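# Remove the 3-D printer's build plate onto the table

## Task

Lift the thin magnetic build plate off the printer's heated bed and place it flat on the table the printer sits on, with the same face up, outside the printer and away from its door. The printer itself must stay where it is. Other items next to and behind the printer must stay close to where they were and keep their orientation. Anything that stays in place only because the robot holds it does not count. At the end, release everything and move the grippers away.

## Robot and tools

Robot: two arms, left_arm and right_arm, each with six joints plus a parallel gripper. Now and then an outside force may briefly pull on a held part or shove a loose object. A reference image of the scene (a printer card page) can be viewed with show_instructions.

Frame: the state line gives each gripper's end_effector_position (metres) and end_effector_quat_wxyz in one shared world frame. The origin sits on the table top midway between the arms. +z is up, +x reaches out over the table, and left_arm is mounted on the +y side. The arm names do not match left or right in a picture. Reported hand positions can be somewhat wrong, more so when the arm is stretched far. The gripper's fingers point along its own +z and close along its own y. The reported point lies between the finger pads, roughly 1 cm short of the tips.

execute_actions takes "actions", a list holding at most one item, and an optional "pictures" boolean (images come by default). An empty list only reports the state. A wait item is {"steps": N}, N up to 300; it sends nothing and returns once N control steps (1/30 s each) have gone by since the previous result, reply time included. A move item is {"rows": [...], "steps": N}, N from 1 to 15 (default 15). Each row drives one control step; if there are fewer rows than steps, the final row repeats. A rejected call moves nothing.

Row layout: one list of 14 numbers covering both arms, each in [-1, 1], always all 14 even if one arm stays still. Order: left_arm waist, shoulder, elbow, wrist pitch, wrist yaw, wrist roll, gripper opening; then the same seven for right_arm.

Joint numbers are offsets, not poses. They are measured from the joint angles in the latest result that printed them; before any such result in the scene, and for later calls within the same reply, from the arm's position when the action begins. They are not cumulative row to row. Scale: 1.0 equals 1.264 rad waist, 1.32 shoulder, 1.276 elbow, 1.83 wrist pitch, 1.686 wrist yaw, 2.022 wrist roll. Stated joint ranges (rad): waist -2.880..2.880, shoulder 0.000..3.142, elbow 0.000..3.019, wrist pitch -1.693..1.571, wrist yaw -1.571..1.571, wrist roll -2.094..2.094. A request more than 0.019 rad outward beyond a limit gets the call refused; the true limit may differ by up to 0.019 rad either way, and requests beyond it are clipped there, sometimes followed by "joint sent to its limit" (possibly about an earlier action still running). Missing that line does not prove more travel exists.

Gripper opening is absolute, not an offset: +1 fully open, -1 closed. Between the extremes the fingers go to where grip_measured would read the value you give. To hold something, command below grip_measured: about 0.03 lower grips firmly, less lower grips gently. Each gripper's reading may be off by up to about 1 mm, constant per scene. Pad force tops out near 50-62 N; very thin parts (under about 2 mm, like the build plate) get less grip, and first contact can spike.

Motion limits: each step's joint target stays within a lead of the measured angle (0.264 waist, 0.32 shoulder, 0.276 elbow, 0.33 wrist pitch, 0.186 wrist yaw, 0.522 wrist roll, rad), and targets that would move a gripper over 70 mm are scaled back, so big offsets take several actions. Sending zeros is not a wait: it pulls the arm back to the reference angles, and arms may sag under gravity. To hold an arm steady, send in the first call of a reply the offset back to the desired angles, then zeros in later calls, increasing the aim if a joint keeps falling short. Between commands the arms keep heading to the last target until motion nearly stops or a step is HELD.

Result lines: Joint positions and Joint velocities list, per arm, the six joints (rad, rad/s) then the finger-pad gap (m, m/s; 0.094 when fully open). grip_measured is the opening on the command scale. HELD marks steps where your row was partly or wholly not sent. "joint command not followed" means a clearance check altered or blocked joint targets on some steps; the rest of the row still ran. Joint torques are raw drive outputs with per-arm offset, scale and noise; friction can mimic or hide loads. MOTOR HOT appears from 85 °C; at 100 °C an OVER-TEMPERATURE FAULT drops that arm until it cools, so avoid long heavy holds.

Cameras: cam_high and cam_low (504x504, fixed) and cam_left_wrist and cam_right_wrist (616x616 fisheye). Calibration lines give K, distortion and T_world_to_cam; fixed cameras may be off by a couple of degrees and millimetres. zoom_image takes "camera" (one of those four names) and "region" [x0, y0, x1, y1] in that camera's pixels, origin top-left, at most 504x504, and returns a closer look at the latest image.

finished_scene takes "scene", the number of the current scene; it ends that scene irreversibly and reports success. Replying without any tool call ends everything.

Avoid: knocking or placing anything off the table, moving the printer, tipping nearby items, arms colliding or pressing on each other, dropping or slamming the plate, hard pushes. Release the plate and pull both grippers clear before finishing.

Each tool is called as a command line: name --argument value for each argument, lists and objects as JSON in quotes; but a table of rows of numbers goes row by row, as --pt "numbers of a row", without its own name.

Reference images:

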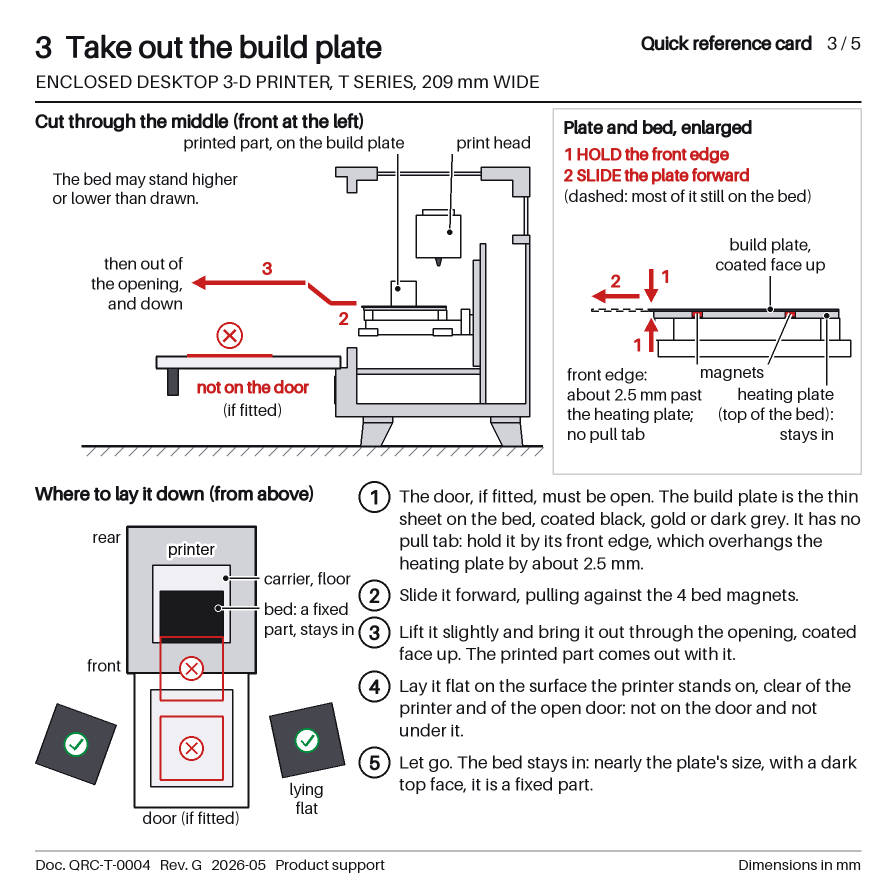

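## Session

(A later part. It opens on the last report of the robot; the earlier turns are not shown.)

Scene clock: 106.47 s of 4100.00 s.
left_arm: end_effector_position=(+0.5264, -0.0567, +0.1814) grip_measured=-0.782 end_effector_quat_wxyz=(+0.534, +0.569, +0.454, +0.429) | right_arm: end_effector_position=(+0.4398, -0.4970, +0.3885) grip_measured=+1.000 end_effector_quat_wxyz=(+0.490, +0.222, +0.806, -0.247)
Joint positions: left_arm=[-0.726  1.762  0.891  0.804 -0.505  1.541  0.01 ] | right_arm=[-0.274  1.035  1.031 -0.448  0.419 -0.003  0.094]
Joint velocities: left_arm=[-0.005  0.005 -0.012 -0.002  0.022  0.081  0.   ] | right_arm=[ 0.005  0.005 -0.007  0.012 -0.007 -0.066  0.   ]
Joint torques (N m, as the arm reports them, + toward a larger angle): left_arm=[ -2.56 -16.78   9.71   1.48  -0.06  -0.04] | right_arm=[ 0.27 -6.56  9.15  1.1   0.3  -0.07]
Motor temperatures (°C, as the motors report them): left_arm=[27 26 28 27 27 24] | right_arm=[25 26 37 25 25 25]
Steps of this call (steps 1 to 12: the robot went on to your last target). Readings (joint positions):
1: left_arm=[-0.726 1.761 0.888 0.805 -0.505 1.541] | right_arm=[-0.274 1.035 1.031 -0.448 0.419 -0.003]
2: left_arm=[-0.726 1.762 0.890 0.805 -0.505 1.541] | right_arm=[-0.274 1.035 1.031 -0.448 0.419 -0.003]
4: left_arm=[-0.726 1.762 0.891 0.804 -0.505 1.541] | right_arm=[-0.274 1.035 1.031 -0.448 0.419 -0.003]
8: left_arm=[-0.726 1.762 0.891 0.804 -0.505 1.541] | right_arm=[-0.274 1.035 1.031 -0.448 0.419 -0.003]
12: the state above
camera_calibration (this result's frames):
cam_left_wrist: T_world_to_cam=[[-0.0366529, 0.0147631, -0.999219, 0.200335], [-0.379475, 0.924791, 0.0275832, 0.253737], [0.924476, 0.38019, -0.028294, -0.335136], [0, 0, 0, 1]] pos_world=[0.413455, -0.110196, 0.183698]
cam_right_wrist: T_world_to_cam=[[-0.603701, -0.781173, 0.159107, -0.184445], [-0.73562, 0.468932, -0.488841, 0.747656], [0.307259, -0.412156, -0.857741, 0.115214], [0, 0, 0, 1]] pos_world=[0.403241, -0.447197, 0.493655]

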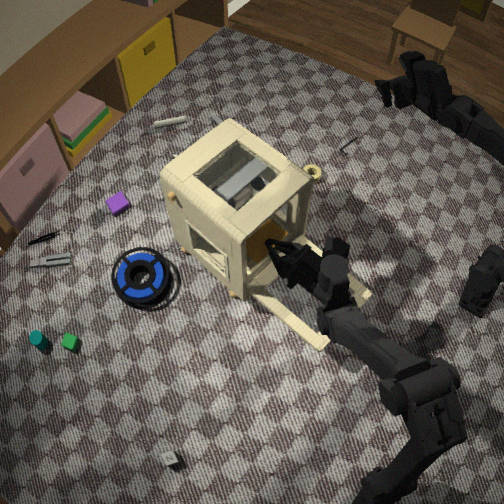

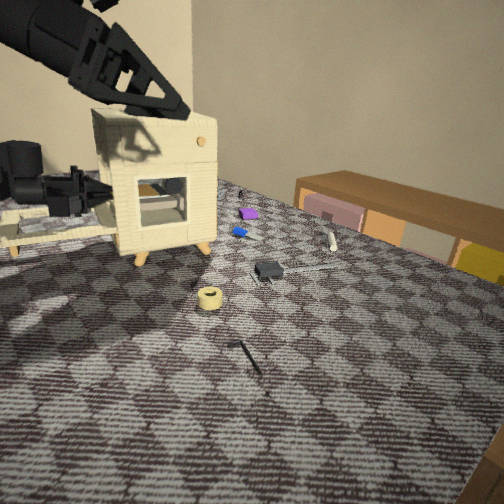

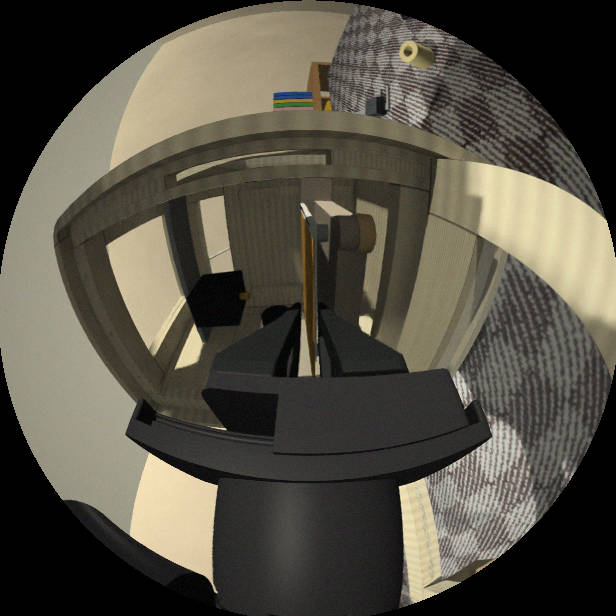

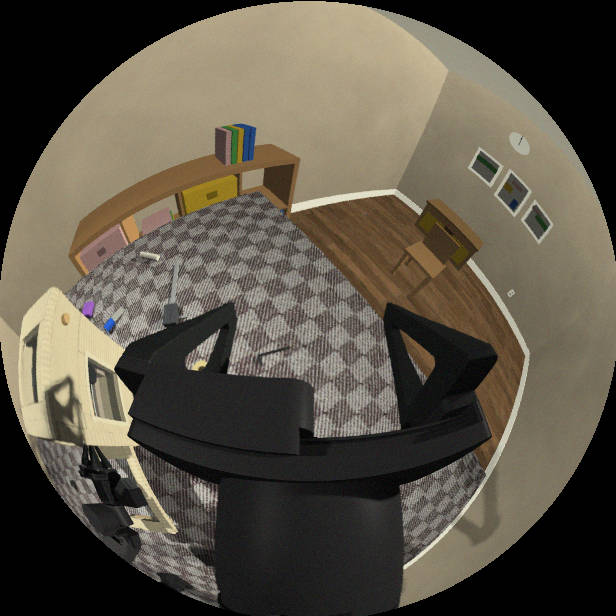

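execute_actions --actions '[{"rows":[[0,0.004,0.02,0.003,0,0,-0.82,0,0,0,0,0,0,1],[0,0.004,0.02,0.003,0,0,-0.85,0,0,0,0,0,0,1],[0,0.004,0.02,0.003,0,0,-0.88,0,0,0,0,0,0,1],[0,0.004,0.02,0.003,0,0,-0.9,0,0,0,0,0,0,1],[0,0.004,0.02,0.003,0,0,-0.92,0,0,0,0,0,0,1],[0,0.004,0.02,0.003,0,0,-0.94,0,0,0,0,0,0,1],[0,0.004,0.02,0.003,0,0,-0.96,0,0,0,0,0,0,1],[0,0.004,0.02,0.003,0,0,-0.98,0,0,0,0,0,0,1],[0,0,0.02,0.003,0,0,-1,0,0,0,0,0,0,1]],"steps":13}]' --pictures false

execute_actions --actions '[{"rows":[[-0.008,-0.012,0.002,0.01,-0.002,0,-1,0,0,0,0,0,0,1],[-0.013,-0.019,-0.007,0.011,-0.005,0,-1,0,0,0,0,0,0,1],[-0.018,-0.026,-0.016,0.013,-0.009,0,-1,0,0,0,0,0,0,1],[-0.022,-0.033,-0.025,0.015,-0.012,0,-1,0,0,0,0,0,0,1],[-0.027,-0.04,-0.034,0.016,-0.016,0,-1,0,0,0,0,0,0,1],[-0.032,-0.047,-0.043,0.018,-0.019,0,-1,0,0,0,0,0,0,1],[-0.037,-0.054,-0.052,0.02,-0.023,0,-1,0,0,0,0,0,0,1],[-0.042,-0.061,-0.061,0.021,-0.026,0,-1,0,0,0,0,0,0,1],[-0.046,-0.068,-0.07,0.023,-0.03,0,-1,0,0,0,0,0,0,1],[-0.051,-0.075,-0.079,0.025,-0.034,0,-1,0,0,0,0,0,0,1],[-0.056,-0.082,-0.088,0.026,-0.037,0,-1,0,0,0,0,0,0,1],[-0.061,-0.089,-0.097,0.028,-0.041,0,-1,0,0,0,0,0,0,1],[-0.066,-0.096,-0.106,0.03,-0.044,0,-1,0,0,0,0,0,0,1],[-0.07,-0.103,-0.115,0.031,-0.048,0,-1,0,0,0,0,0,0,1],[-0.075,-0.11,-0.124,0.033,-0.052,0,-1,0,0,0,0,0,0,1]]}]' --pictures false

execute_actions --actions '[{"steps":10}]'

Scene clock: 111.00 s of 4100.00 s.
left_arm: end_effector_position=(+0.5264, -0.0567, +0.1838) grip_measured=-0.989 end_effector_quat_wxyz=(+0.537, +0.566, +0.454, +0.430) | right_arm: end_effector_position=(+0.4398, -0.4970, +0.3885) grip_measured=+1.000 end_effector_quat_wxyz=(+0.490, +0.222, +0.806, -0.247)
Joint positions: left_arm=[-0.726  1.761  0.891  0.81  -0.505  1.541  0.001] | right_arm=[-0.274  1.035  1.031 -0.448  0.419 -0.003  0.094]
Joint velocities: left_arm=[ 0.005 -0.005  0.012 -0.007 -0.007 -0.007 -0.001] | right_arm=[ 0.005 -0.005  0.002  0.002 -0.022  0.007  0.   ]
Joint torques (N m, as the arm reports them, + toward a larger angle): left_arm=[ -2.46 -17.27   8.31   1.63  -0.08  -0.03] | right_arm=[ 0.26 -6.58  9.13  1.09  0.3  -0.07]
Motor temperatures (°C, as the motors report them): left_arm=[27 26 29 27 27 24] | right_arm=[25 26 37 25 25 25]
Steps of this call (steps 1 to 15: the robot went on to your last target; steps 16 to 90: nothing new was sent; then 1.10 s passed at rest; steps 91 to 103: all 13 steps of this action). Readings (joint positions):
91: left_arm=[-0.726 1.762 0.891 0.804 -0.505 1.541] | right_arm=[-0.274 1.035 1.031 -0.448 0.419 -0.003]
92: left_arm=[-0.726 1.762 0.891 0.804 -0.505 1.541] | right_arm=[-0.274 1.035 1.031 -0.448 0.419 -0.003]
94: left_arm=[-0.726 1.762 0.891 0.804 -0.505 1.541] | right_arm=[-0.274 1.035 1.031 -0.448 0.419 -0.003]
98: left_arm=[-0.726 1.762 0.891 0.804 -0.505 1.541] | right_arm=[-0.274 1.035 1.031 -0.448 0.419 -0.003]
103: the state above

Scene clock: 111.50 s of 4100.00 s.
left_arm: end_effector_position=(+0.4683, -0.0471, +0.1869) grip_measured=-0.990 end_effector_quat_wxyz=(+0.535, +0.567, +0.453, +0.433) | right_arm: end_effector_position=(+0.4398, -0.4970, +0.3885) grip_measured=+1.000 end_effector_quat_wxyz=(+0.490, +0.222, +0.806, -0.247)
Joint positions: left_arm=[-0.8    1.658  0.752  0.842 -0.583  1.541  0.   ] | right_arm=[-0.274  1.035  1.031 -0.448  0.419 -0.003  0.094]
Joint velocities: left_arm=[-0.2   -0.249 -0.339  0.071 -0.183  0.066 -0.   ] | right_arm=[-0.005 -0.005 -0.017  0.007 -0.022  0.007  0.   ]
Joint torques (N m, as the arm reports them, + toward a larger angle): left_arm=[ -3.14 -17.9    6.23   2.63  -0.17  -0.04] | right_arm=[ 0.27 -6.54  9.17  1.09  0.3  -0.07]
Motor temperatures (°C, as the motors report them): left_arm=[27 26 28 27 27 24] | right_arm=[25 26 37 25 25 25]
Steps of this call (steps 1 to 15: all 15 steps of this action). Readings (joint positions):
1: left_arm=[-0.726 1.761 0.891 0.813 -0.505 1.541] | right_arm=[-0.274 1.035 1.031 -0.448 0.419 -0.003]
2: left_arm=[-0.726 1.760 0.891 0.816 -0.507 1.541] | right_arm=[-0.274 1.035 1.031 -0.448 0.419 -0.003]
4: left_arm=[-0.729 1.754 0.884 0.818 -0.516 1.541] | right_arm=[-0.274 1.035 1.031 -0.448 0.419 -0.003]
8: left_arm=[-0.747 1.723 0.839 0.828 -0.541 1.541] | right_arm=[-0.274 1.035 1.031 -0.448 0.419 -0.003]
15: the state above

Scene clock: 111.83 s of 4100.00 s.
left_arm: end_effector_position=(+0.4577, -0.0469, +0.1896) grip_measured=-0.990 end_effector_quat_wxyz=(+0.539, +0.567, +0.451, +0.431) | right_arm: end_effector_position=(+0.4398, -0.4970, +0.3885) grip_measured=+1.000 end_effector_quat_wxyz=(+0.490, +0.222, +0.806, -0.247)
Joint positions: left_arm=[-0.815  1.637  0.729  0.849 -0.589  1.541  0.   ] | right_arm=[-0.274  1.035  1.031 -0.448  0.419 -0.003  0.094]
Joint velocities: left_arm=[ 0.005 -0.015  0.007  0.002 -0.051  0.037  0.   ] | right_arm=[-0.005 -0.015 -0.017 -0.007 -0.066 -0.007  0.   ]
Joint torques (N m, as the arm reports them, + toward a larger angle): left_arm=[ -2.63 -16.67   6.48   2.53  -0.2   -0.03] | right_arm=[ 0.19 -6.54  9.15  1.1   0.3  -0.07]
Motor temperatures (°C, as the motors report them): left_arm=[27 26 28 27 27 24] | right_arm=[25 26 37 25 25 25]
Steps of this call (steps 1 to 10: the robot went on to your last target). Readings (joint positions):
1: left_arm=[-0.806 1.650 0.741 0.845 -0.586 1.541] | right_arm=[-0.274 1.035 1.031 -0.448 0.419 -0.003]
2: left_arm=[-0.811 1.644 0.734 0.846 -0.588 1.541] | right_arm=[-0.274 1.035 1.031 -0.448 0.419 -0.003]
4: left_arm=[-0.815 1.638 0.729 0.847 -0.588 1.541] | right_arm=[-0.274 1.035 1.031 -0.448 0.419 -0.003]
8: left_arm=[-0.815 1.637 0.729 0.849 -0.589 1.541] | right_arm=[-0.274 1.035 1.031 -0.448 0.419 -0.003]
10: the state above
camera_calibration (this result's frames):
cam_left_wrist: T_world_to_cam=[[-0.0262855, 0.0124022, -0.999578, 0.201101], [-0.375332, 0.926644, 0.0213672, 0.217709], [0.926518, 0.375735, -0.0197024, -0.277877], [0, 0, 0, 1]] pos_world=[0.344457, -0.099825, 0.19089]
cam_right_wrist: T_world_to_cam=[[-0.603701, -0.781173, 0.159107, -0.184445], [-0.73562, 0.468932, -0.488841, 0.747656], [0.307259, -0.412156, -0.857741, 0.115214], [0, 0, 0, 1]] pos_world=[0.403241, -0.447197, 0.493655]

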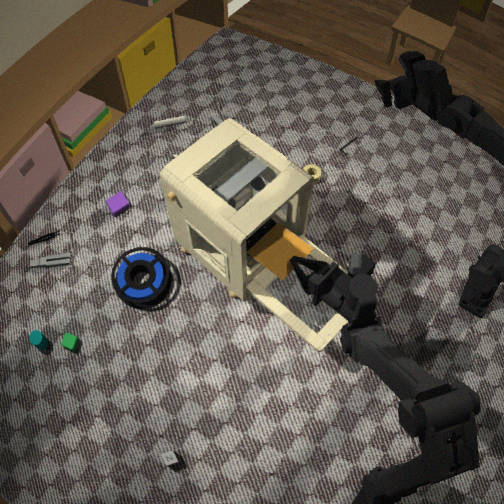

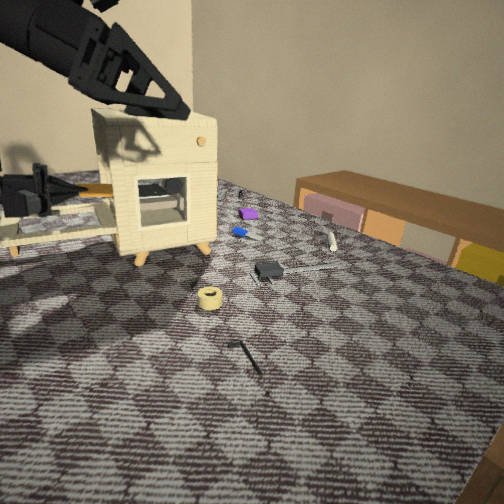

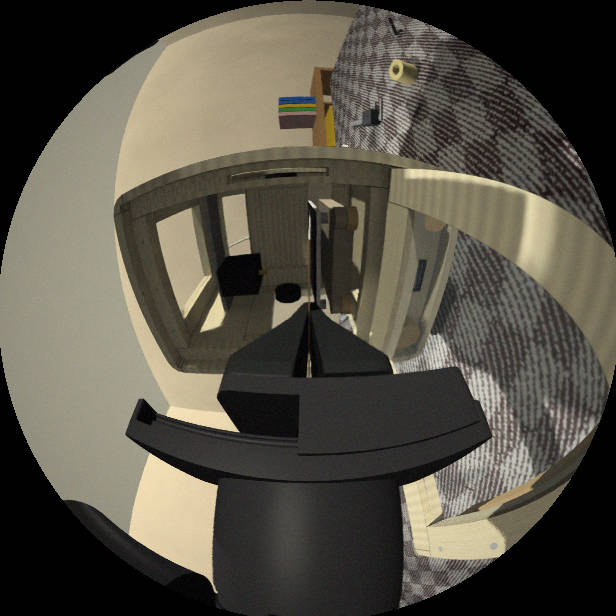

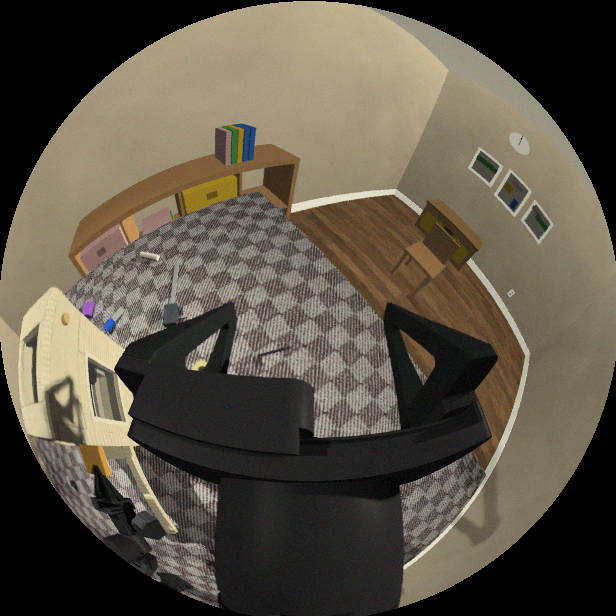

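execute_actions --actions '[{"rows":[[-0.008,-0.015,0.002,0.01,-0.002,0,-1,0,0,0,0,0,0,1],[-0.012,-0.022,-0.007,0.01,-0.005,0,-1,0,0,0,0,0,0,1],[-0.016,-0.03,-0.016,0.01,-0.008,0,-1,0,0,0,0,0,0,1],[-0.02,-0.04,-0.025,0.01,-0.011,0,-1,0,0,0,0,0,0,1],[-0.025,-0.05,-0.034,0.01,-0.014,0,-1,0,0,0,0,0,0,1],[-0.03,-0.06,-0.043,0.01,-0.017,0,-1,0,0,0,0,0,0,1],[-0.034,-0.07,-0.052,0.01,-0.02,0,-1,0,0,0,0,0,0,1],[-0.039,-0.08,-0.061,0.01,-0.023,0,-1,0,0,0,0,0,0,1],[-0.043,-0.09,-0.07,0.01,-0.026,0,-1,0,0,0,0,0,0,1],[-0.048,-0.1,-0.079,0.01,-0.029,0,-1,0,0,0,0,0,0,1],[-0.052,-0.11,-0.088,0.01,-0.032,0,-1,0,0,0,0,0,0,1],[-0.057,-0.12,-0.097,0.01,-0.035,0,-1,0,0,0,0,0,0,1],[-0.061,-0.13,-0.106,0.01,-0.038,0,-1,0,0,0,0,0,0,1],[-0.066,-0.142,-0.115,0.01,-0.041,0,-1,0,0,0,0,0,0,1],[-0.07,-0.155,-0.124,0.01,-0.045,0,-1,0,0,0,0,0,0,1]]}]' --pictures false

execute_actions --actions '[{"rows":[[-0.015,-0.045,-0.025,0,0,0,-1,0,0,0,0,0,0,1],[-0.015,-0.065,-0.035,-0.005,0,0,-1,0,0,0,0,0,0,1],[-0.015,-0.09,-0.045,-0.015,0,0,-1,0,0,0,0,0,0,1],[-0.015,-0.12,-0.057,-0.03,0.01,0,-1,0,0,0,0,0,0,1],[-0.015,-0.15,-0.07,-0.045,0.02,0,-1,0,0,0,0,0,0,1],[-0.015,-0.185,-0.083,-0.06,0.03,0,-1,0,0,0,0,0,0,1],[-0.015,-0.22,-0.096,-0.08,0.04,0,-1,0,0,0,0,0,0,1],[-0.015,-0.255,-0.11,-0.1,0.05,0,-1,0,0,0,0,0,0,1],[-0.015,-0.29,-0.123,-0.12,0.06,0,-1,0,0,0,0,0,0,1],[-0.015,-0.325,-0.136,-0.14,0.07,0,-1,0,0,0,0,0,0,1],[-0.015,-0.36,-0.15,-0.16,0.08,0,-1,0,0,0,0,0,0,1],[-0.015,-0.39,-0.162,-0.18,0.09,0,-1,0,0,0,0,0,0,1],[-0.015,-0.42,-0.173,-0.195,0.1,0,-1,0,0,0,0,0,0,1],[-0.015,-0.44,-0.182,-0.21,0.11,0,-1,0,0,0,0,0,0,1],[-0.015,-0.46,-0.19,-0.22,0.12,0,-1,0,0,0,0,0,0,1]]}]' --pictures false

execute_actions --actions '[{"steps":10}]' --pictures false

execute_actions --actions '[{"rows":[[0.015,0,0.01,0,0.01,0.01,-1,0,0,0,0,0,0,1],[0.035,0,0.01,0,0.02,0.02,-1,0,0,0,0,0,0,1],[0.065,0,0.01,0,0.035,0.022,-1,0,0,0,0,0,0,1],[0.105,0,0.01,0,0.05,0.022,-1,0,0,0,0,0,0,1],[0.155,0,0.01,0,0.07,0.022,-1,0,0,0,0,0,0,1],[0.21,0,0.01,0,0.09,0.022,-1,0,0,0,0,0,0,1],[0.27,0,0.01,0,0.11,0.022,-1,0,0,0,0,0,0,1],[0.33,0,0.01,0,0.13,0.022,-1,0,0,0,0,0,0,1],[0.39,0,0.01,0,0.15,0.022,-1,0,0,0,0,0,0,1],[0.45,0,0.01,0,0.17,0.022,-1,0,0,0,0,0,0,1],[0.51,0,0.01,0,0.19,0.022,-1,0,0,0,0,0,0,1],[0.57,0,0.01,0,0.21,0.022,-1,0,0,0,0,0,0,1],[0.62,0,0.01,0,0.23,0.022,-1,0,0,0,0,0,0,1],[0.67,0,0.01,0,0.25,0.022,-1,0,0,0,0,0,0,1],[0.71,0,0.01,0,0.273,0.022,-1,0,0,0,0,0,0,1]]}]' --pictures false

execute_actions --actions '[{"steps":15}]'

Scene clock: 121.57 s of 4100.00 s.
left_arm: end_effector_position=(+0.4019, -0.0249, +0.2076) grip_measured=-0.990 end_effector_quat_wxyz=(+0.545, +0.562, +0.449, +0.432) | right_arm: end_effector_position=(+0.4398, -0.4970, +0.3885) grip_measured=+1.000 end_effector_quat_wxyz=(+0.490, +0.222, +0.806, -0.247)
Joint positions: left_arm=[-0.883  1.482  0.591  0.849 -0.655  1.541  0.   ] | right_arm=[-0.274  1.035  1.031 -0.448  0.419 -0.003  0.094]
Joint velocities: left_arm=[-0.171 -0.484 -0.295  0.002 -0.168  0.051 -0.001] | right_arm=[ 0.005  0.015 -0.012 -0.007 -0.037  0.037  0.   ]
Joint torques (N m, as the arm reports them, + toward a larger angle): left_arm=[ -2.96 -14.07   6.09   2.37  -0.2   -0.04] | right_arm=[ 0.27 -6.53  9.15  1.09  0.3  -0.07]
Motor temperatures (°C, as the motors report them): left_arm=[27 26 28 27 27 24] | right_arm=[25 26 37 25 25 25]
Steps of this call (steps 1 to 30: the robot went on to your last target; steps 31 to 90: nothing new was sent; then 6.23 s passed at rest; steps 91 to 105: all 15 steps of this action). Readings (joint positions):
91: left_arm=[-0.815 1.637 0.729 0.849 -0.589 1.541] | right_arm=[-0.274 1.035 1.031 -0.448 0.419 -0.003]
92: left_arm=[-0.815 1.637 0.728 0.849 -0.591 1.541] | right_arm=[-0.274 1.035 1.031 -0.448 0.419 -0.003]
94: left_arm=[-0.817 1.632 0.719 0.849 -0.599 1.541] | right_arm=[-0.274 1.035 1.031 -0.448 0.419 -0.003]
98: left_arm=[-0.835 1.592 0.670 0.849 -0.620 1.541] | right_arm=[-0.274 1.035 1.031 -0.448 0.419 -0.003]
105: the state above

Scene clock: 122.07 s of 4100.00 s.
left_arm: end_effector_position=(+0.3103, +0.0377, +0.2642) grip_measured=-0.990 end_effector_quat_wxyz=(+0.584, +0.603, +0.395, +0.374) | right_arm: end_effector_position=(+0.4398, -0.4970, +0.3885) grip_measured=+1.000 end_effector_quat_wxyz=(+0.490, +0.222, +0.806, -0.247)
Joint positions: left_arm=[-0.894  0.916  0.371  0.502 -0.471  1.541  0.   ] | right_arm=[-0.274  1.035  1.031 -0.448  0.419 -0.003  0.094]
Joint velocities: left_arm=[-0.005 -1.128 -0.339 -0.74   0.403  0.051 -0.   ] | right_arm=[-0.015  0.005 -0.012  0.012  0.022 -0.066  0.   ]
Joint torques (N m, as the arm reports them, + toward a larger angle): left_arm=[-2.9  -2.39  7.93  1.67  0.   -0.04] | right_arm=[ 0.19 -6.58  9.15  1.09  0.3  -0.07]
Motor temperatures (°C, as the motors report them): left_arm=[27 26 28 27 27 24] | right_arm=[25 26 37 25 25 25]
Steps of this call (steps 1 to 15: all 15 steps of this action). Readings (joint positions):
1: left_arm=[-0.888 1.466 0.580 0.849 -0.656 1.541] | right_arm=[-0.274 1.035 1.031 -0.448 0.419 -0.003]
2: left_arm=[-0.892 1.450 0.568 0.848 -0.656 1.541] | right_arm=[-0.274 1.035 1.031 -0.448 0.419 -0.003]
4: left_arm=[-0.894 1.409 0.543 0.829 -0.649 1.541] | right_arm=[-0.274 1.035 1.031 -0.448 0.419 -0.003]
8: left_arm=[-0.894 1.263 0.478 0.728 -0.588 1.541] | right_arm=[-0.274 1.035 1.031 -0.448 0.419 -0.003]
15: the state above

Scene clock: 122.40 s of 4100.00 s.
left_arm: end_effector_position=(+0.3020, +0.0444, +0.2539) grip_measured=-0.990 end_effector_quat_wxyz=(+0.574, +0.618, +0.392, +0.368) | right_arm: end_effector_position=(+0.4398, -0.4970, +0.3885) grip_measured=+1.000 end_effector_quat_wxyz=(+0.490, +0.222, +0.806, -0.247)
Joint positions: left_arm=[-0.894  0.873  0.346  0.447 -0.456  1.541  0.   ] | right_arm=[-0.274  1.035  1.031 -0.448  0.419 -0.003  0.094]
Joint velocities: left_arm=[-0.015  0.015  0.002 -0.017 -0.022  0.007 -0.001] | right_arm=[ 0.005 -0.005  0.007 -0.007  0.066 -0.037  0.   ]
Joint torques (N m, as the arm reports them, + toward a larger angle): left_arm=[-2.66 -4.4   8.27  1.71  0.05 -0.04] | right_arm=[ 0.23 -6.49  9.15  1.1   0.3  -0.08]
Motor temperatures (°C, as the motors report them): left_arm=[27 26 28 27 27 24] | right_arm=[25 26 37 25 25 25]
Steps of this call (steps 1 to 10: the robot went on to your last target). Readings (joint positions):
1: left_arm=[-0.894 0.884 0.360 0.482 -0.462 1.541] | right_arm=[-0.274 1.035 1.031 -0.448 0.419 -0.003]
2: left_arm=[-0.894 0.863 0.352 0.469 -0.459 1.541] | right_arm=[-0.274 1.035 1.031 -0.448 0.419 -0.003]
4: left_arm=[-0.894 0.853 0.346 0.458 -0.458 1.541] | right_arm=[-0.274 1.035 1.031 -0.448 0.419 -0.003]
8: left_arm=[-0.894 0.869 0.346 0.449 -0.456 1.541] | right_arm=[-0.274 1.035 1.031 -0.448 0.419 -0.003]
10: the state above

Scene clock: 122.90 s of 4100.00 s.
left_arm: end_effector_position=(+0.4048, +0.2691, +0.2524) grip_measured=-0.990 end_effector_quat_wxyz=(+0.492, +0.534, +0.505, +0.467) | right_arm: end_effector_position=(+0.4398, -0.4970, +0.3885) grip_measured=+1.000 end_effector_quat_wxyz=(+0.490, +0.222, +0.806, -0.247)
Joint positions: left_arm=[-0.09   0.874  0.346  0.447 -0.034  1.57   0.   ] | right_arm=[-0.274  1.035  1.031 -0.448  0.419 -0.003  0.094]
Joint velocities: left_arm=[ 1.949  0.015 -0.012 -0.017  1.018  0.037 -0.001] | right_arm=[ 0.005 -0.015  0.007 -0.007 -0.022 -0.037  0.   ]
Joint torques (N m, as the arm reports them, + toward a larger angle): left_arm=[-4.42 -4.42  9.12  1.71  0.    0.07] | right_arm=[ 0.22 -6.5   9.14  1.09  0.3  -0.07]
Motor temperatures (°C, as the motors report them): left_arm=[27 26 28 27 27 24] | right_arm=[25 26 37 25 25 25]
Steps of this call (steps 1 to 15: all 15 steps of this action). Readings (joint positions):
1: left_arm=[-0.893 0.874 0.346 0.447 -0.450 1.542] | right_arm=[-0.274 1.035 1.031 -0.448 0.419 -0.003]
2: left_arm=[-0.890 0.874 0.346 0.447 -0.436 1.546] | right_arm=[-0.274 1.035 1.031 -0.448 0.419 -0.003]
4: left_arm=[-0.858 0.874 0.346 0.447 -0.390 1.555] | right_arm=[-0.274 1.035 1.031 -0.448 0.419 -0.003]
8: left_arm=[-0.642 0.874 0.346 0.447 -0.262 1.565] | right_arm=[-0.274 1.035 1.031 -0.448 0.419 -0.003]
15: the state above

Scene clock: 123.40 s of 4100.00 s.
left_arm: end_effector_position=(+0.4060, +0.3058, +0.2524) grip_measured=-0.990 end_effector_quat_wxyz=(+0.476, +0.516, +0.523, +0.483) | right_arm: end_effector_position=(+0.4398, -0.4970, +0.3885) grip_measured=+1.000 end_effector_quat_wxyz=(+0.490, +0.222, +0.806, -0.247)
Joint positions: left_arm=[0.016 0.874 0.346 0.447 0.001 1.571 0.   ] | right_arm=[-0.274  1.035  1.031 -0.448  0.419 -0.003  0.094]
Joint velocities: left_arm=[-0.005  0.024 -0.002 -0.002 -0.139 -0.037 -0.   ] | right_arm=[ 0.005 -0.005 -0.002 -0.002  0.007 -0.066  0.   ]
Joint torques (N m, as the arm reports them, + toward a larger angle): left_arm=[-3.29 -4.36  9.12  1.71  0.08  0.08] | right_arm=[ 0.23 -6.54  9.14  1.08  0.31 -0.07]
Motor temperatures (°C, as the motors report them): left_arm=[27 26 28 27 27 24] | right_arm=[25 26 37 25 25 25]
Steps of this call (steps 1 to 15: the robot went on to your last target). Readings (joint positions):
1: left_arm=[-0.034 0.874 0.346 0.447 -0.017 1.570] | right_arm=[-0.274 1.035 1.031 -0.448 0.419 -0.003]
2: left_arm=[0.004 0.874 0.346 0.447 -0.013 1.570] | right_arm=[-0.274 1.035 1.031 -0.448 0.419 -0.003]
4: left_arm=[0.027 0.874 0.346 0.447 -0.009 1.571] | right_arm=[-0.274 1.035 1.031 -0.448 0.419 -0.003]
8: left_arm=[0.018 0.874 0.346 0.447 0.001 1.571] | right_arm=[-0.274 1.035 1.031 -0.448 0.419 -0.003]
15: the state above
camera_calibration (this result's frames):
cam_left_wrist: T_world_to_cam=[[-0.0593865, 0.00285035, -0.998231, 0.274126], [-0.583983, 0.81092, 0.0370577, -0.0136625], [0.809591, 0.585151, -0.0464932, -0.371091], [0, 0, 0, 1]] pos_world=[0.308733, 0.227442, 0.256894]
cam_right_wrist: T_world_to_cam=[[-0.603701, -0.781173, 0.159107, -0.184445], [-0.73562, 0.468932, -0.488841, 0.747656], [0.307259, -0.412156, -0.857741, 0.115214], [0, 0, 0, 1]] pos_world=[0.403241, -0.447197, 0.493655]

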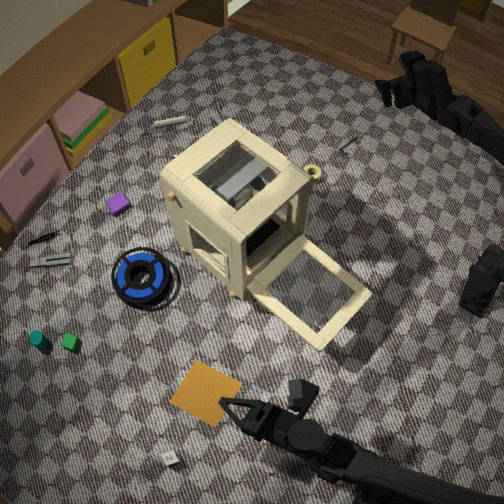

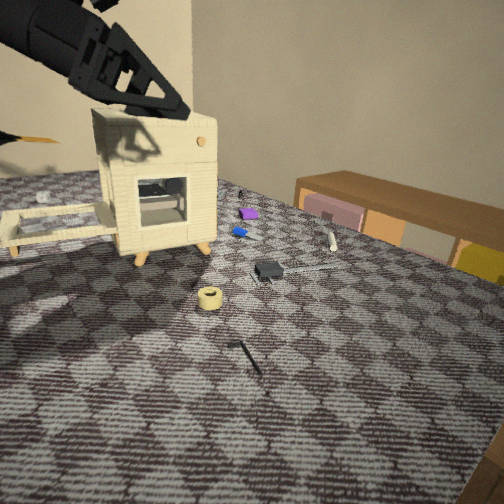

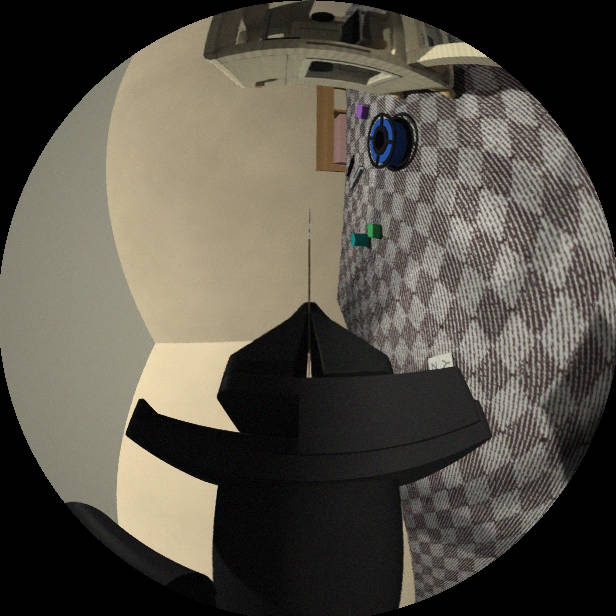

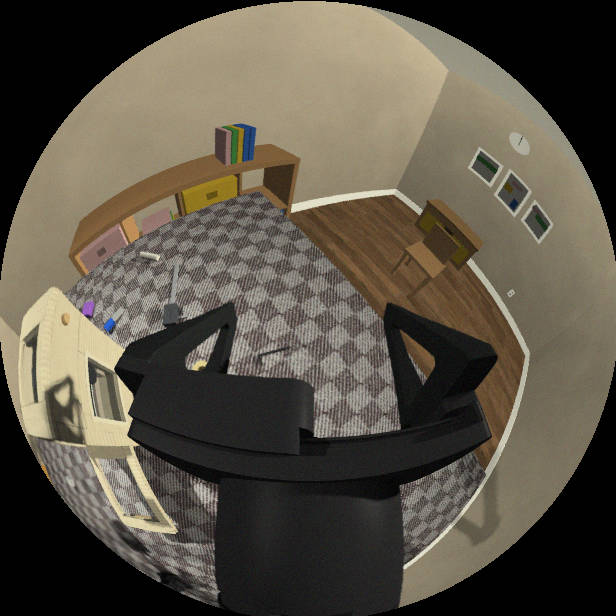

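execute_actions --actions '[{"rows":[[0,0.01,0.03,0.02,0,0,-1,0,0,0,0,0,0,1],[0,0.025,0.04,0.025,0,0,-1,0,0,0,0,0,0,1],[0,0.045,0.05,0.03,0,0,-1,0,0,0,0,0,0,1],[0,0.07,0.06,0.035,0,0,-1,0,0,0,0,0,0,1],[0,0.1,0.07,0.04,0,0,-1,0,0,0,0,0,0,1],[0,0.13,0.08,0.045,0,0,-1,0,0,0,0,0,0,1],[0,0.16,0.086,0.05,0,0,-1,0,0,0,0,0,0,1],[0,0.19,0.092,0.055,0,0,-1,0,0,0,0,0,0,1],[0,0.22,0.092,0.055,0,0,-1,0,0,0,0,0,0,1],[0,0.25,0.092,0.055,0,0,-1,0,0,0,0,0,0,1],[0,0.28,0.092,0.055,0,0,-1,0,0,0,0,0,0,1],[0,0.31,0.092,0.055,0,0,-1,0,0,0,0,0,0,1],[0,0.335,0.092,0.055,0,0,-1,0,0,0,0,0,0,1],[0,0.36,0.092,0.055,0,0,-1,0,0,0,0,0,0,1],[0,0.38,0.092,0.055,0,0,-1,0,0,0,0,0,0,1]]}]' --pictures false

execute_actions --actions '[{"rows":[[0,0.035,0.02,0.008,0,0,-1,0,0,0,0,0,0,1],[0,0.045,0.02,0.008,0,0,-1,0,0,0,0,0,0,1],[0,0.055,0.02,0.008,0,0,-1,0,0,0,0,0,0,1],[0,0.062,0.02,0.008,0,0,-1,0,0,0,0,0,0,1],[0,0.068,0.02,0.008,0,0,-1,0,0,0,0,0,0,1],[0,0.073,0.02,0.008,0,0,-1,0,0,0,0,0,0,1],[0,0.077,0.02,0.008,0,0,-1,0,0,0,0,0,0,1],[0,0.08,0.02,0.008,0,0,-1,0,0,0,0,0,0,1]]}]'

Scene clock: 128.10 s of 4100.00 s.
left_arm: end_effector_position=(+0.4634, +0.3067, +0.1262) grip_measured=-0.990 end_effector_quat_wxyz=(+0.397, +0.579, +0.588, +0.403) | right_arm: end_effector_position=(+0.4398, -0.4970, +0.3885) grip_measured=+1.000 end_effector_quat_wxyz=(+0.490, +0.222, +0.806, -0.247)
Joint positions: left_arm=[0.016 1.328 0.428 0.53  0.001 1.571 0.   ] | right_arm=[-0.274  1.035  1.031 -0.448  0.419 -0.003  0.094]
Joint velocities: left_arm=[-0.024  1.06  -0.012 -0.002  0.139 -0.022  0.001] | right_arm=[ 0.015 -0.005  0.002 -0.002  0.007 -0.066  0.   ]
Joint torques (N m, as the arm reports them, + toward a larger angle): left_arm=[ -2.32 -10.72   8.93   2.35  -0.02  -0.04] | right_arm=[ 0.25 -6.57  9.15  1.09  0.3  -0.07]
Motor temperatures (°C, as the motors report them): left_arm=[27 26 28 27 27 24] | right_arm=[25 26 37 25 25 25]
Steps of this call (steps 1 to 15: the robot went on to your last target; steps 16 to 90: nothing new was sent; then 1.20 s passed at rest; steps 91 to 105: all 15 steps of this action). Readings (joint positions):
91: left_arm=[0.016 0.874 0.346 0.449 0.001 1.571] | right_arm=[-0.274 1.035 1.031 -0.448 0.419 -0.003]
92: left_arm=[0.016 0.878 0.346 0.456 0.001 1.571] | right_arm=[-0.274 1.035 1.031 -0.448 0.419 -0.003]
94: left_arm=[0.016 0.900 0.349 0.474 0.001 1.571] | right_arm=[-0.274 1.035 1.031 -0.448 0.419 -0.003]
98: left_arm=[0.016 1.033 0.387 0.512 0.001 1.571] | right_arm=[-0.274 1.035 1.031 -0.448 0.419 -0.003]
105: the state above

Scene clock: 128.60 s of 4100.00 s.
left_arm: end_effector_position=(+0.4607, +0.3066, +0.0811) grip_measured=-0.990 end_effector_quat_wxyz=(+0.366, +0.599, +0.607, +0.372) | right_arm: end_effector_position=(+0.4398, -0.4970, +0.3885) grip_measured=+1.000 end_effector_quat_wxyz=(+0.490, +0.222, +0.806, -0.247)
Joint positions: left_arm=[0.016 1.43  0.428 0.53  0.001 1.571 0.   ] | right_arm=[-0.274  1.035  1.031 -0.448  0.419 -0.003  0.094]
Joint velocities: left_arm=[-0.015 -0.005 -0.017  0.002 -0.051 -0.007 -0.   ] | right_arm=[-0.015  0.005 -0.002 -0.007 -0.007  0.066  0.   ]
Joint torques (N m, as the arm reports them, + toward a larger angle): left_arm=[-2.39 -9.57  7.5   2.17  0.   -0.03] | right_arm=[ 0.27 -6.51  9.15  1.1   0.3  -0.07]
Motor temperatures (°C, as the motors report them): left_arm=[27 26 28 27 27 24] | right_arm=[25 26 37 25 25 25]
Steps of this call (steps 1 to 15: all 15 steps of this action). Readings (joint positions):
1: left_arm=[0.016 1.361 0.428 0.530 0.001 1.571] | right_arm=[-0.274 1.035 1.031 -0.448 0.419 -0.003]
2: left_arm=[0.016 1.387 0.428 0.530 0.001 1.571] | right_arm=[-0.274 1.035 1.031 -0.448 0.419 -0.003]
4: left_arm=[0.016 1.418 0.428 0.530 0.001 1.571] | right_arm=[-0.274 1.035 1.031 -0.448 0.419 -0.003]
8: left_arm=[0.016 1.430 0.428 0.530 0.001 1.571] | right_arm=[-0.274 1.035 1.031 -0.448 0.419 -0.003]
15: the state above
camera_calibration (this result's frames):
cam_left_wrist: T_world_to_cam=[[-0.435999, -0.00303452, -0.899942, 0.27376], [-0.526559, 0.811817, 0.252367, -0.0202981], [0.729822, 0.583904, -0.355549, -0.361584], [0, 0, 0, 1]] pos_world=[0.372563, 0.22844, 0.12293]
cam_right_wrist: T_world_to_cam=[[-0.603701, -0.781173, 0.159107, -0.184445], [-0.73562, 0.468932, -0.488841, 0.747656], [0.307259, -0.412156, -0.857741, 0.115214], [0, 0, 0, 1]] pos_world=[0.403241, -0.447197, 0.493655]

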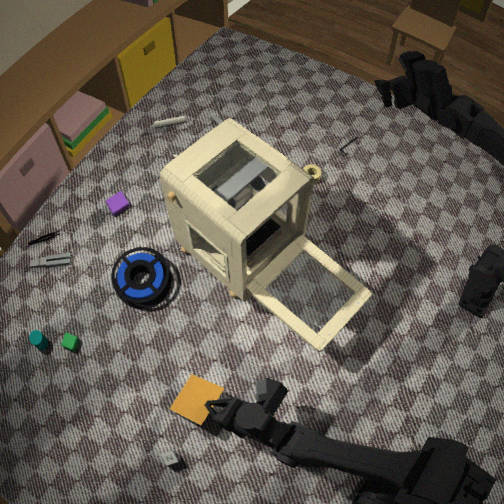

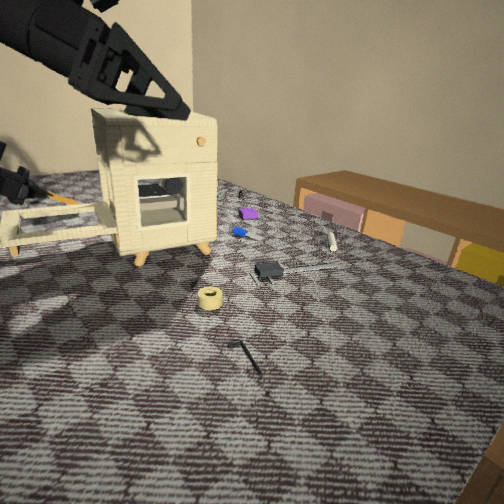

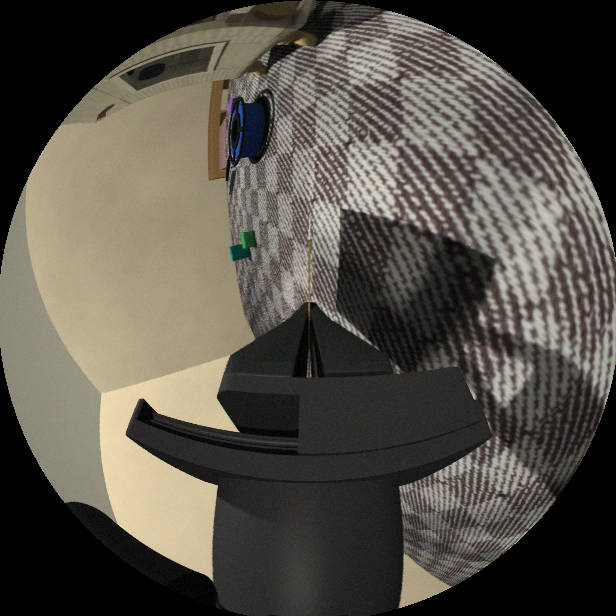

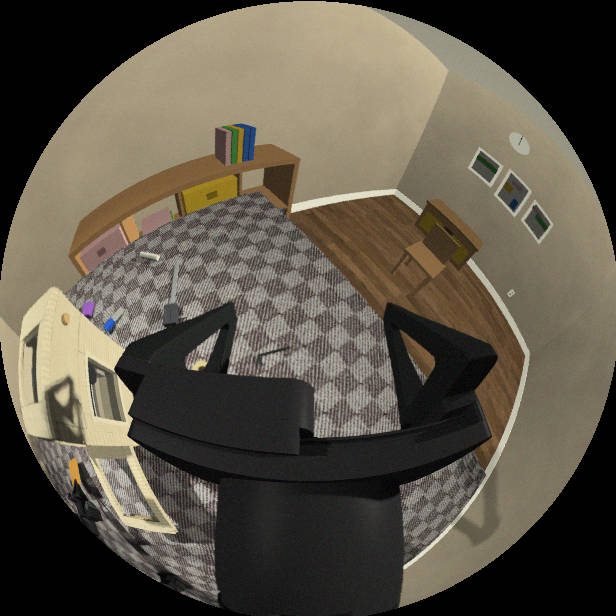

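execute_actions --actions '[{"rows":[[0,0.006,0.02,0.004,0,0,-1,0,0,0,0,0,0,1],[0,0.01,0.02,0.004,0,0,-1,0,0,0,0,0,0,1],[0,0.014,0.02,0.004,0,0,-1,0,0,0,0,0,0,1],[0,0.018,0.02,0.004,0,0,-1,0,0,0,0,0,0,1],[0,0.022,0.02,0.004,0,0,-1,0,0,0,0,0,0,1],[0,0.025,0.02,0.004,0,0,-1,0,0,0,0,0,0,1],[0,0.028,0.02,0.004,0,0,-1,0,0,0,0,0,0,1],[0,0.031,0.02,0.004,0,0,-1,0,0,0,0,0,0,1],[0,0.034,0.02,0.004,0,0,-1,0,0,0,0,0,0,1],[0,0.036,0.02,0.004,0,0,-1,0,0,0,0,0,0,1],[0,0.038,0.02,0.004,0,0,-1,0,0,0,0,0,0,1]]}]'

Scene clock: 130.73 s of 4100.00 s.
left_arm: end_effector_position=(+0.4579, +0.3066, +0.0609) grip_measured=-0.990 end_effector_quat_wxyz=(+0.353, +0.607, +0.616, +0.358) | right_arm: end_effector_position=(+0.4398, -0.4970, +0.3885) grip_measured=+1.000 end_effector_quat_wxyz=(+0.490, +0.222, +0.806, -0.247)
Joint positions: left_arm=[0.016 1.476 0.428 0.53  0.001 1.571 0.   ] | right_arm=[-0.274  1.035  1.031 -0.448  0.419 -0.003  0.094]
Joint velocities: left_arm=[-0.005 -0.015  0.012  0.002 -0.066  0.007 -0.   ] | right_arm=[-0.015 -0.005 -0.002 -0.007 -0.051 -0.095  0.   ]
Joint torques (N m, as the arm reports them, + toward a larger angle): left_arm=[-2.61 -9.89  7.04  1.81  0.   -0.02] | right_arm=[ 0.23 -6.5   9.15  1.08  0.3  -0.08]
Motor temperatures (°C, as the motors report them): left_arm=[27 26 28 27 27 24] | right_arm=[25 26 37 25 25 25]
Steps of this call (steps 1 to 15: the robot went on to your last target; steps 16 to 49: nothing new was sent; steps 50 to 64: all 15 steps of this action). Readings (joint positions):
50: left_arm=[0.016 1.431 0.428 0.530 0.001 1.571] | right_arm=[-0.274 1.035 1.031 -0.448 0.419 -0.003]
51: left_arm=[0.016 1.431 0.428 0.530 0.001 1.571] | right_arm=[-0.274 1.035 1.031 -0.448 0.419 -0.003]
53: left_arm=[0.016 1.436 0.428 0.530 0.001 1.571] | right_arm=[-0.274 1.035 1.031 -0.448 0.419 -0.003]
57: left_arm=[0.016 1.457 0.428 0.530 0.001 1.571] | right_arm=[-0.274 1.035 1.031 -0.448 0.419 -0.003]
64: the state above
camera_calibration (this result's frames):
cam_left_wrist: T_world_to_cam=[[-0.477055, -0.00367605, -0.878866, 0.272101], [-0.514368, 0.812007, 0.275807, -0.0236824], [0.712631, 0.583636, -0.389263, -0.356726], [0, 0, 0, 1]] pos_world=[0.371839, 0.228428, 0.106812]
cam_right_wrist: T_world_to_cam=[[-0.603701, -0.781173, 0.159107, -0.184445], [-0.73562, 0.468932, -0.488841, 0.747656], [0.307259, -0.412156, -0.857741, 0.115214], [0, 0, 0, 1]] pos_world=[0.403241, -0.447197, 0.493655]

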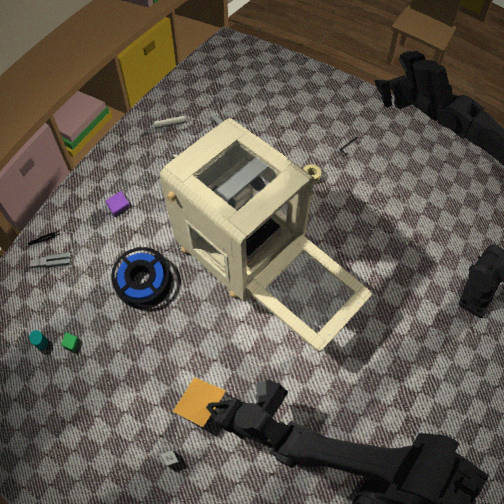

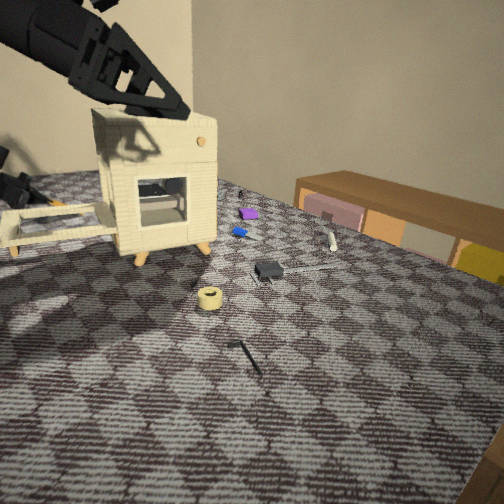

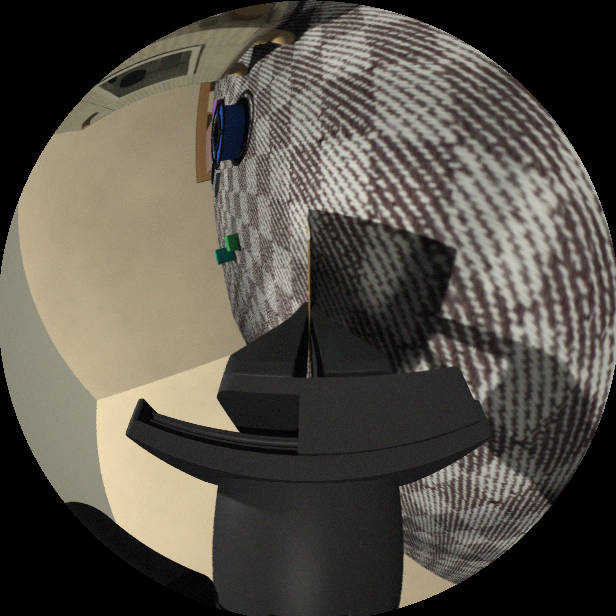

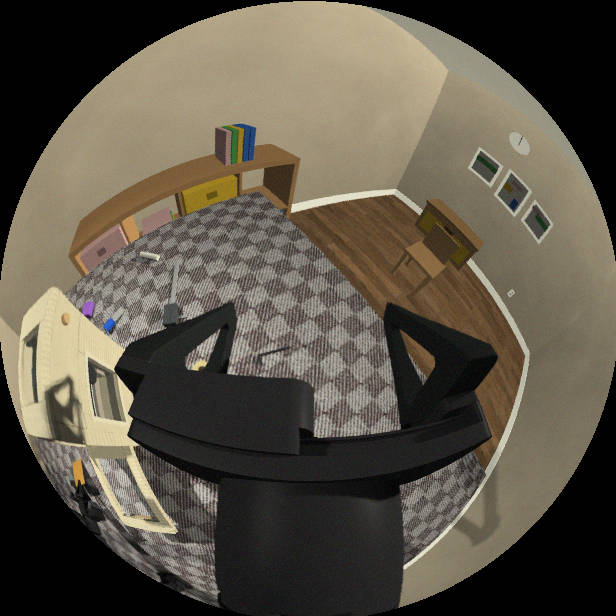

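execute_actions --actions '[{"rows":[[0,0,0.02,0.004,0,0,-0.97,0,0,0,0,0,0,1],[0,0,0.02,0.004,0,0,-0.94,0,0,0,0,0,0,1],[0,0,0.02,0.004,0,0,-0.9,0,0,0,0,0,0,1],[0,0,0.02,0.004,0,0,-0.86,0,0,0,0,0,0,1],[0,0,0.02,0.004,0,0,-0.82,0,0,0,0,0,0,1],[0,0,0.02,0,0,0,-0.78,0,0,0,0,0,0,1],[0,0,0.02,-0.006,0,0,-0.74,0,0,0,0,0,0,1],[0,0,0.02,-0.012,0,0,-0.7,0,0,0,0,0,0,1],[0,0,0.02,-0.018,0,0,-0.66,0,0,0,0,0,0,1],[0,0,0.02,-0.024,0,0,-0.62,0,0,0,0,0,0,1],[0,0,0.02,-0.03,0,0,-0.58,0,0,0,0,0,0,1],[0,0,0.02,-0.036,0,0,-0.54,0,0,0,0,0,0,1],[0,0,0.02,-0.042,0,0,-0.5,0,0,0,0,0,0,1],[0,0,0.02,-0.048,0,0,-0.5,0,0,0,0,0,0,1],[0,0,0.02,-0.054,0,0,-0.5,0,0,0,0,0,0,1]]}]' --pictures false

execute_actions --actions '[{"steps":8}]'

zoom_image --camera "cam_left_wrist" --region '[220, 170, 500, 450]'

Scene clock: 134.17 s of 4100.00 s.
left_arm: end_effector_position=(+0.4484, +0.3064, +0.0457) grip_measured=-0.503 end_effector_quat_wxyz=(+0.330, +0.619, +0.629, +0.335) | right_arm: end_effector_position=(+0.4398, -0.4970, +0.3885) grip_measured=+1.000 end_effector_quat_wxyz=(+0.490, +0.222, +0.806, -0.247)
Joint positions: left_arm=[0.016 1.476 0.428 0.457 0.001 1.571 0.023] | right_arm=[-0.274  1.035  1.031 -0.448  0.419 -0.003  0.094]
Joint velocities: left_arm=[ 0.005 -0.005 -0.007 -0.32  -0.051 -0.051  0.001] | right_arm=[-0.005 -0.015 -0.017  0.002  0.037  0.007  0.   ]
Joint torques (N m, as the arm reports them, + toward a larger angle): left_arm=[ -2.46 -10.36   7.12   1.47   0.    -0.02] | right_arm=[ 0.22 -6.52  9.16  1.09  0.3  -0.07]
Motor temperatures (°C, as the motors report them): left_arm=[27 26 28 27 27 24] | right_arm=[25 26 38 25 25 25]
Steps of this call (steps 1 to 15: the robot went on to your last target; steps 16 to 88: nothing new was sent; steps 89 to 103: all 15 steps of this action). Readings (joint positions):
89: left_arm=[0.016 1.476 0.428 0.530 0.001 1.571] | right_arm=[-0.274 1.035 1.031 -0.448 0.419 -0.003]
90: left_arm=[0.016 1.476 0.428 0.530 0.001 1.571] | right_arm=[-0.274 1.035 1.031 -0.448 0.419 -0.003]
92: left_arm=[0.016 1.476 0.428 0.530 0.001 1.571] | right_arm=[-0.274 1.035 1.031 -0.448 0.419 -0.003]
96: left_arm=[0.016 1.476 0.428 0.526 0.001 1.571] | right_arm=[-0.274 1.035 1.031 -0.448 0.419 -0.003]
103: the state above

Scene clock: 134.43 s of 4100.00 s.
left_arm: end_effector_position=(+0.4454, +0.3064, +0.0413) grip_measured=-0.502 end_effector_quat_wxyz=(+0.323, +0.623, +0.632, +0.328) | right_arm: end_effector_position=(+0.4398, -0.4970, +0.3885) grip_measured=+1.000 end_effector_quat_wxyz=(+0.490, +0.222, +0.806, -0.247)
Joint positions: left_arm=[0.016 1.476 0.428 0.436 0.001 1.571 0.023] | right_arm=[-0.274  1.035  1.031 -0.448  0.419 -0.003  0.094]
Joint velocities: left_arm=[ 0.005  0.005  0.022  0.002  0.007 -0.037  0.   ] | right_arm=[-0.005 -0.005 -0.007 -0.002  0.022  0.022  0.   ]
Joint torques (N m, as the arm reports them, + toward a larger angle): left_arm=[ -2.35 -10.25   7.1    1.36   0.01  -0.02] | right_arm=[ 0.2  -6.52  9.15  1.06  0.3  -0.08]
Motor temperatures (°C, as the motors report them): left_arm=[27 26 28 27 27 24] | right_arm=[25 26 38 25 25 25]
Steps of this call (steps 1 to 8: the robot went on to your last target). Readings (joint positions):
1: left_arm=[0.016 1.476 0.428 0.448 0.001 1.571] | right_arm=[-0.274 1.035 1.031 -0.448 0.419 -0.003]
2: left_arm=[0.016 1.476 0.428 0.442 0.001 1.571] | right_arm=[-0.274 1.035 1.031 -0.448 0.419 -0.003]
4: left_arm=[0.016 1.476 0.428 0.438 0.001 1.571] | right_arm=[-0.274 1.035 1.031 -0.448 0.419 -0.003]
8: the state above
camera_calibration (this result's frames):
cam_left_wrist: T_world_to_cam=[[-0.557934, -0.00493984, -0.829871, 0.283291], [-0.486075, 0.812449, 0.321959, -0.0391737], [0.672637, 0.583011, -0.455694, -0.33461], [0, 0, 0, 1]] pos_world=[0.364087, 0.228307, 0.0952271]
cam_right_wrist: T_world_to_cam=[[-0.603701, -0.781173, 0.159107, -0.184445], [-0.73562, 0.468932, -0.488841, 0.747656], [0.307259, -0.412156, -0.857741, 0.115214], [0, 0, 0, 1]] pos_world=[0.403241, -0.447197, 0.493655]

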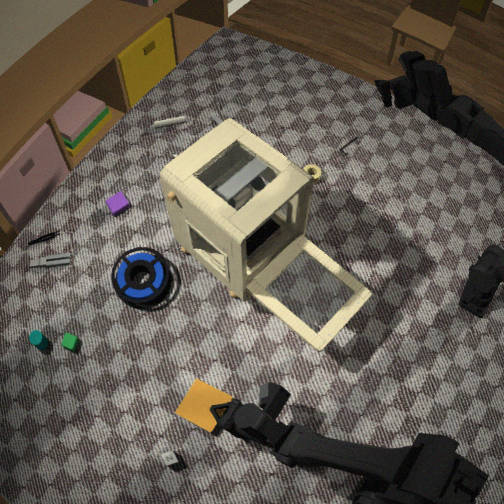

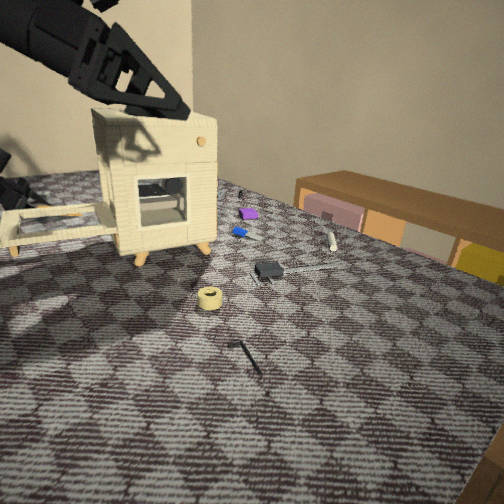

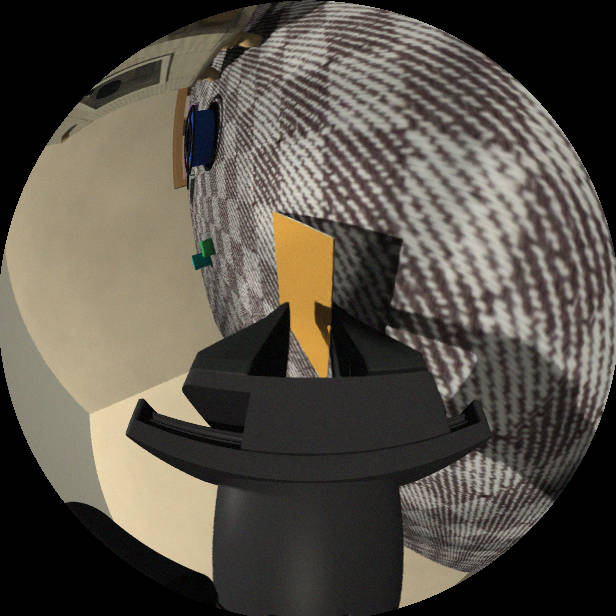

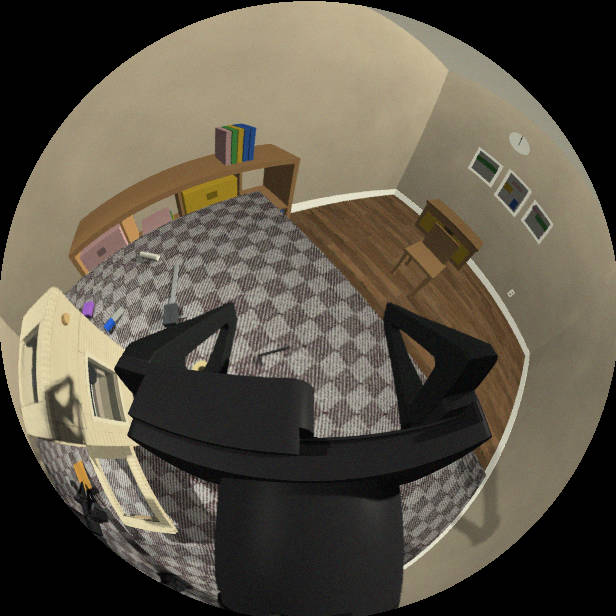

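Region (220, 170, 500, 450) of cam_left_wrist's 616x616 image, scaled by 1.800, with more detail than that image has.

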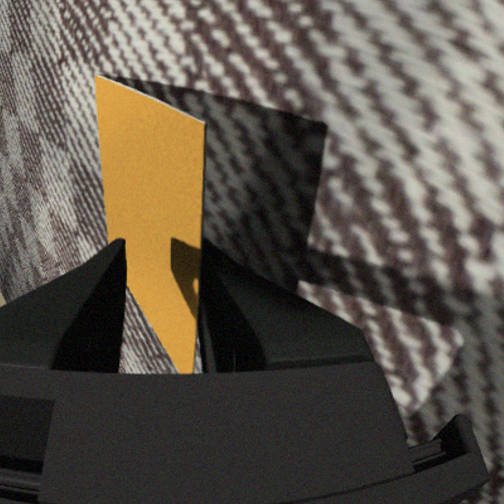

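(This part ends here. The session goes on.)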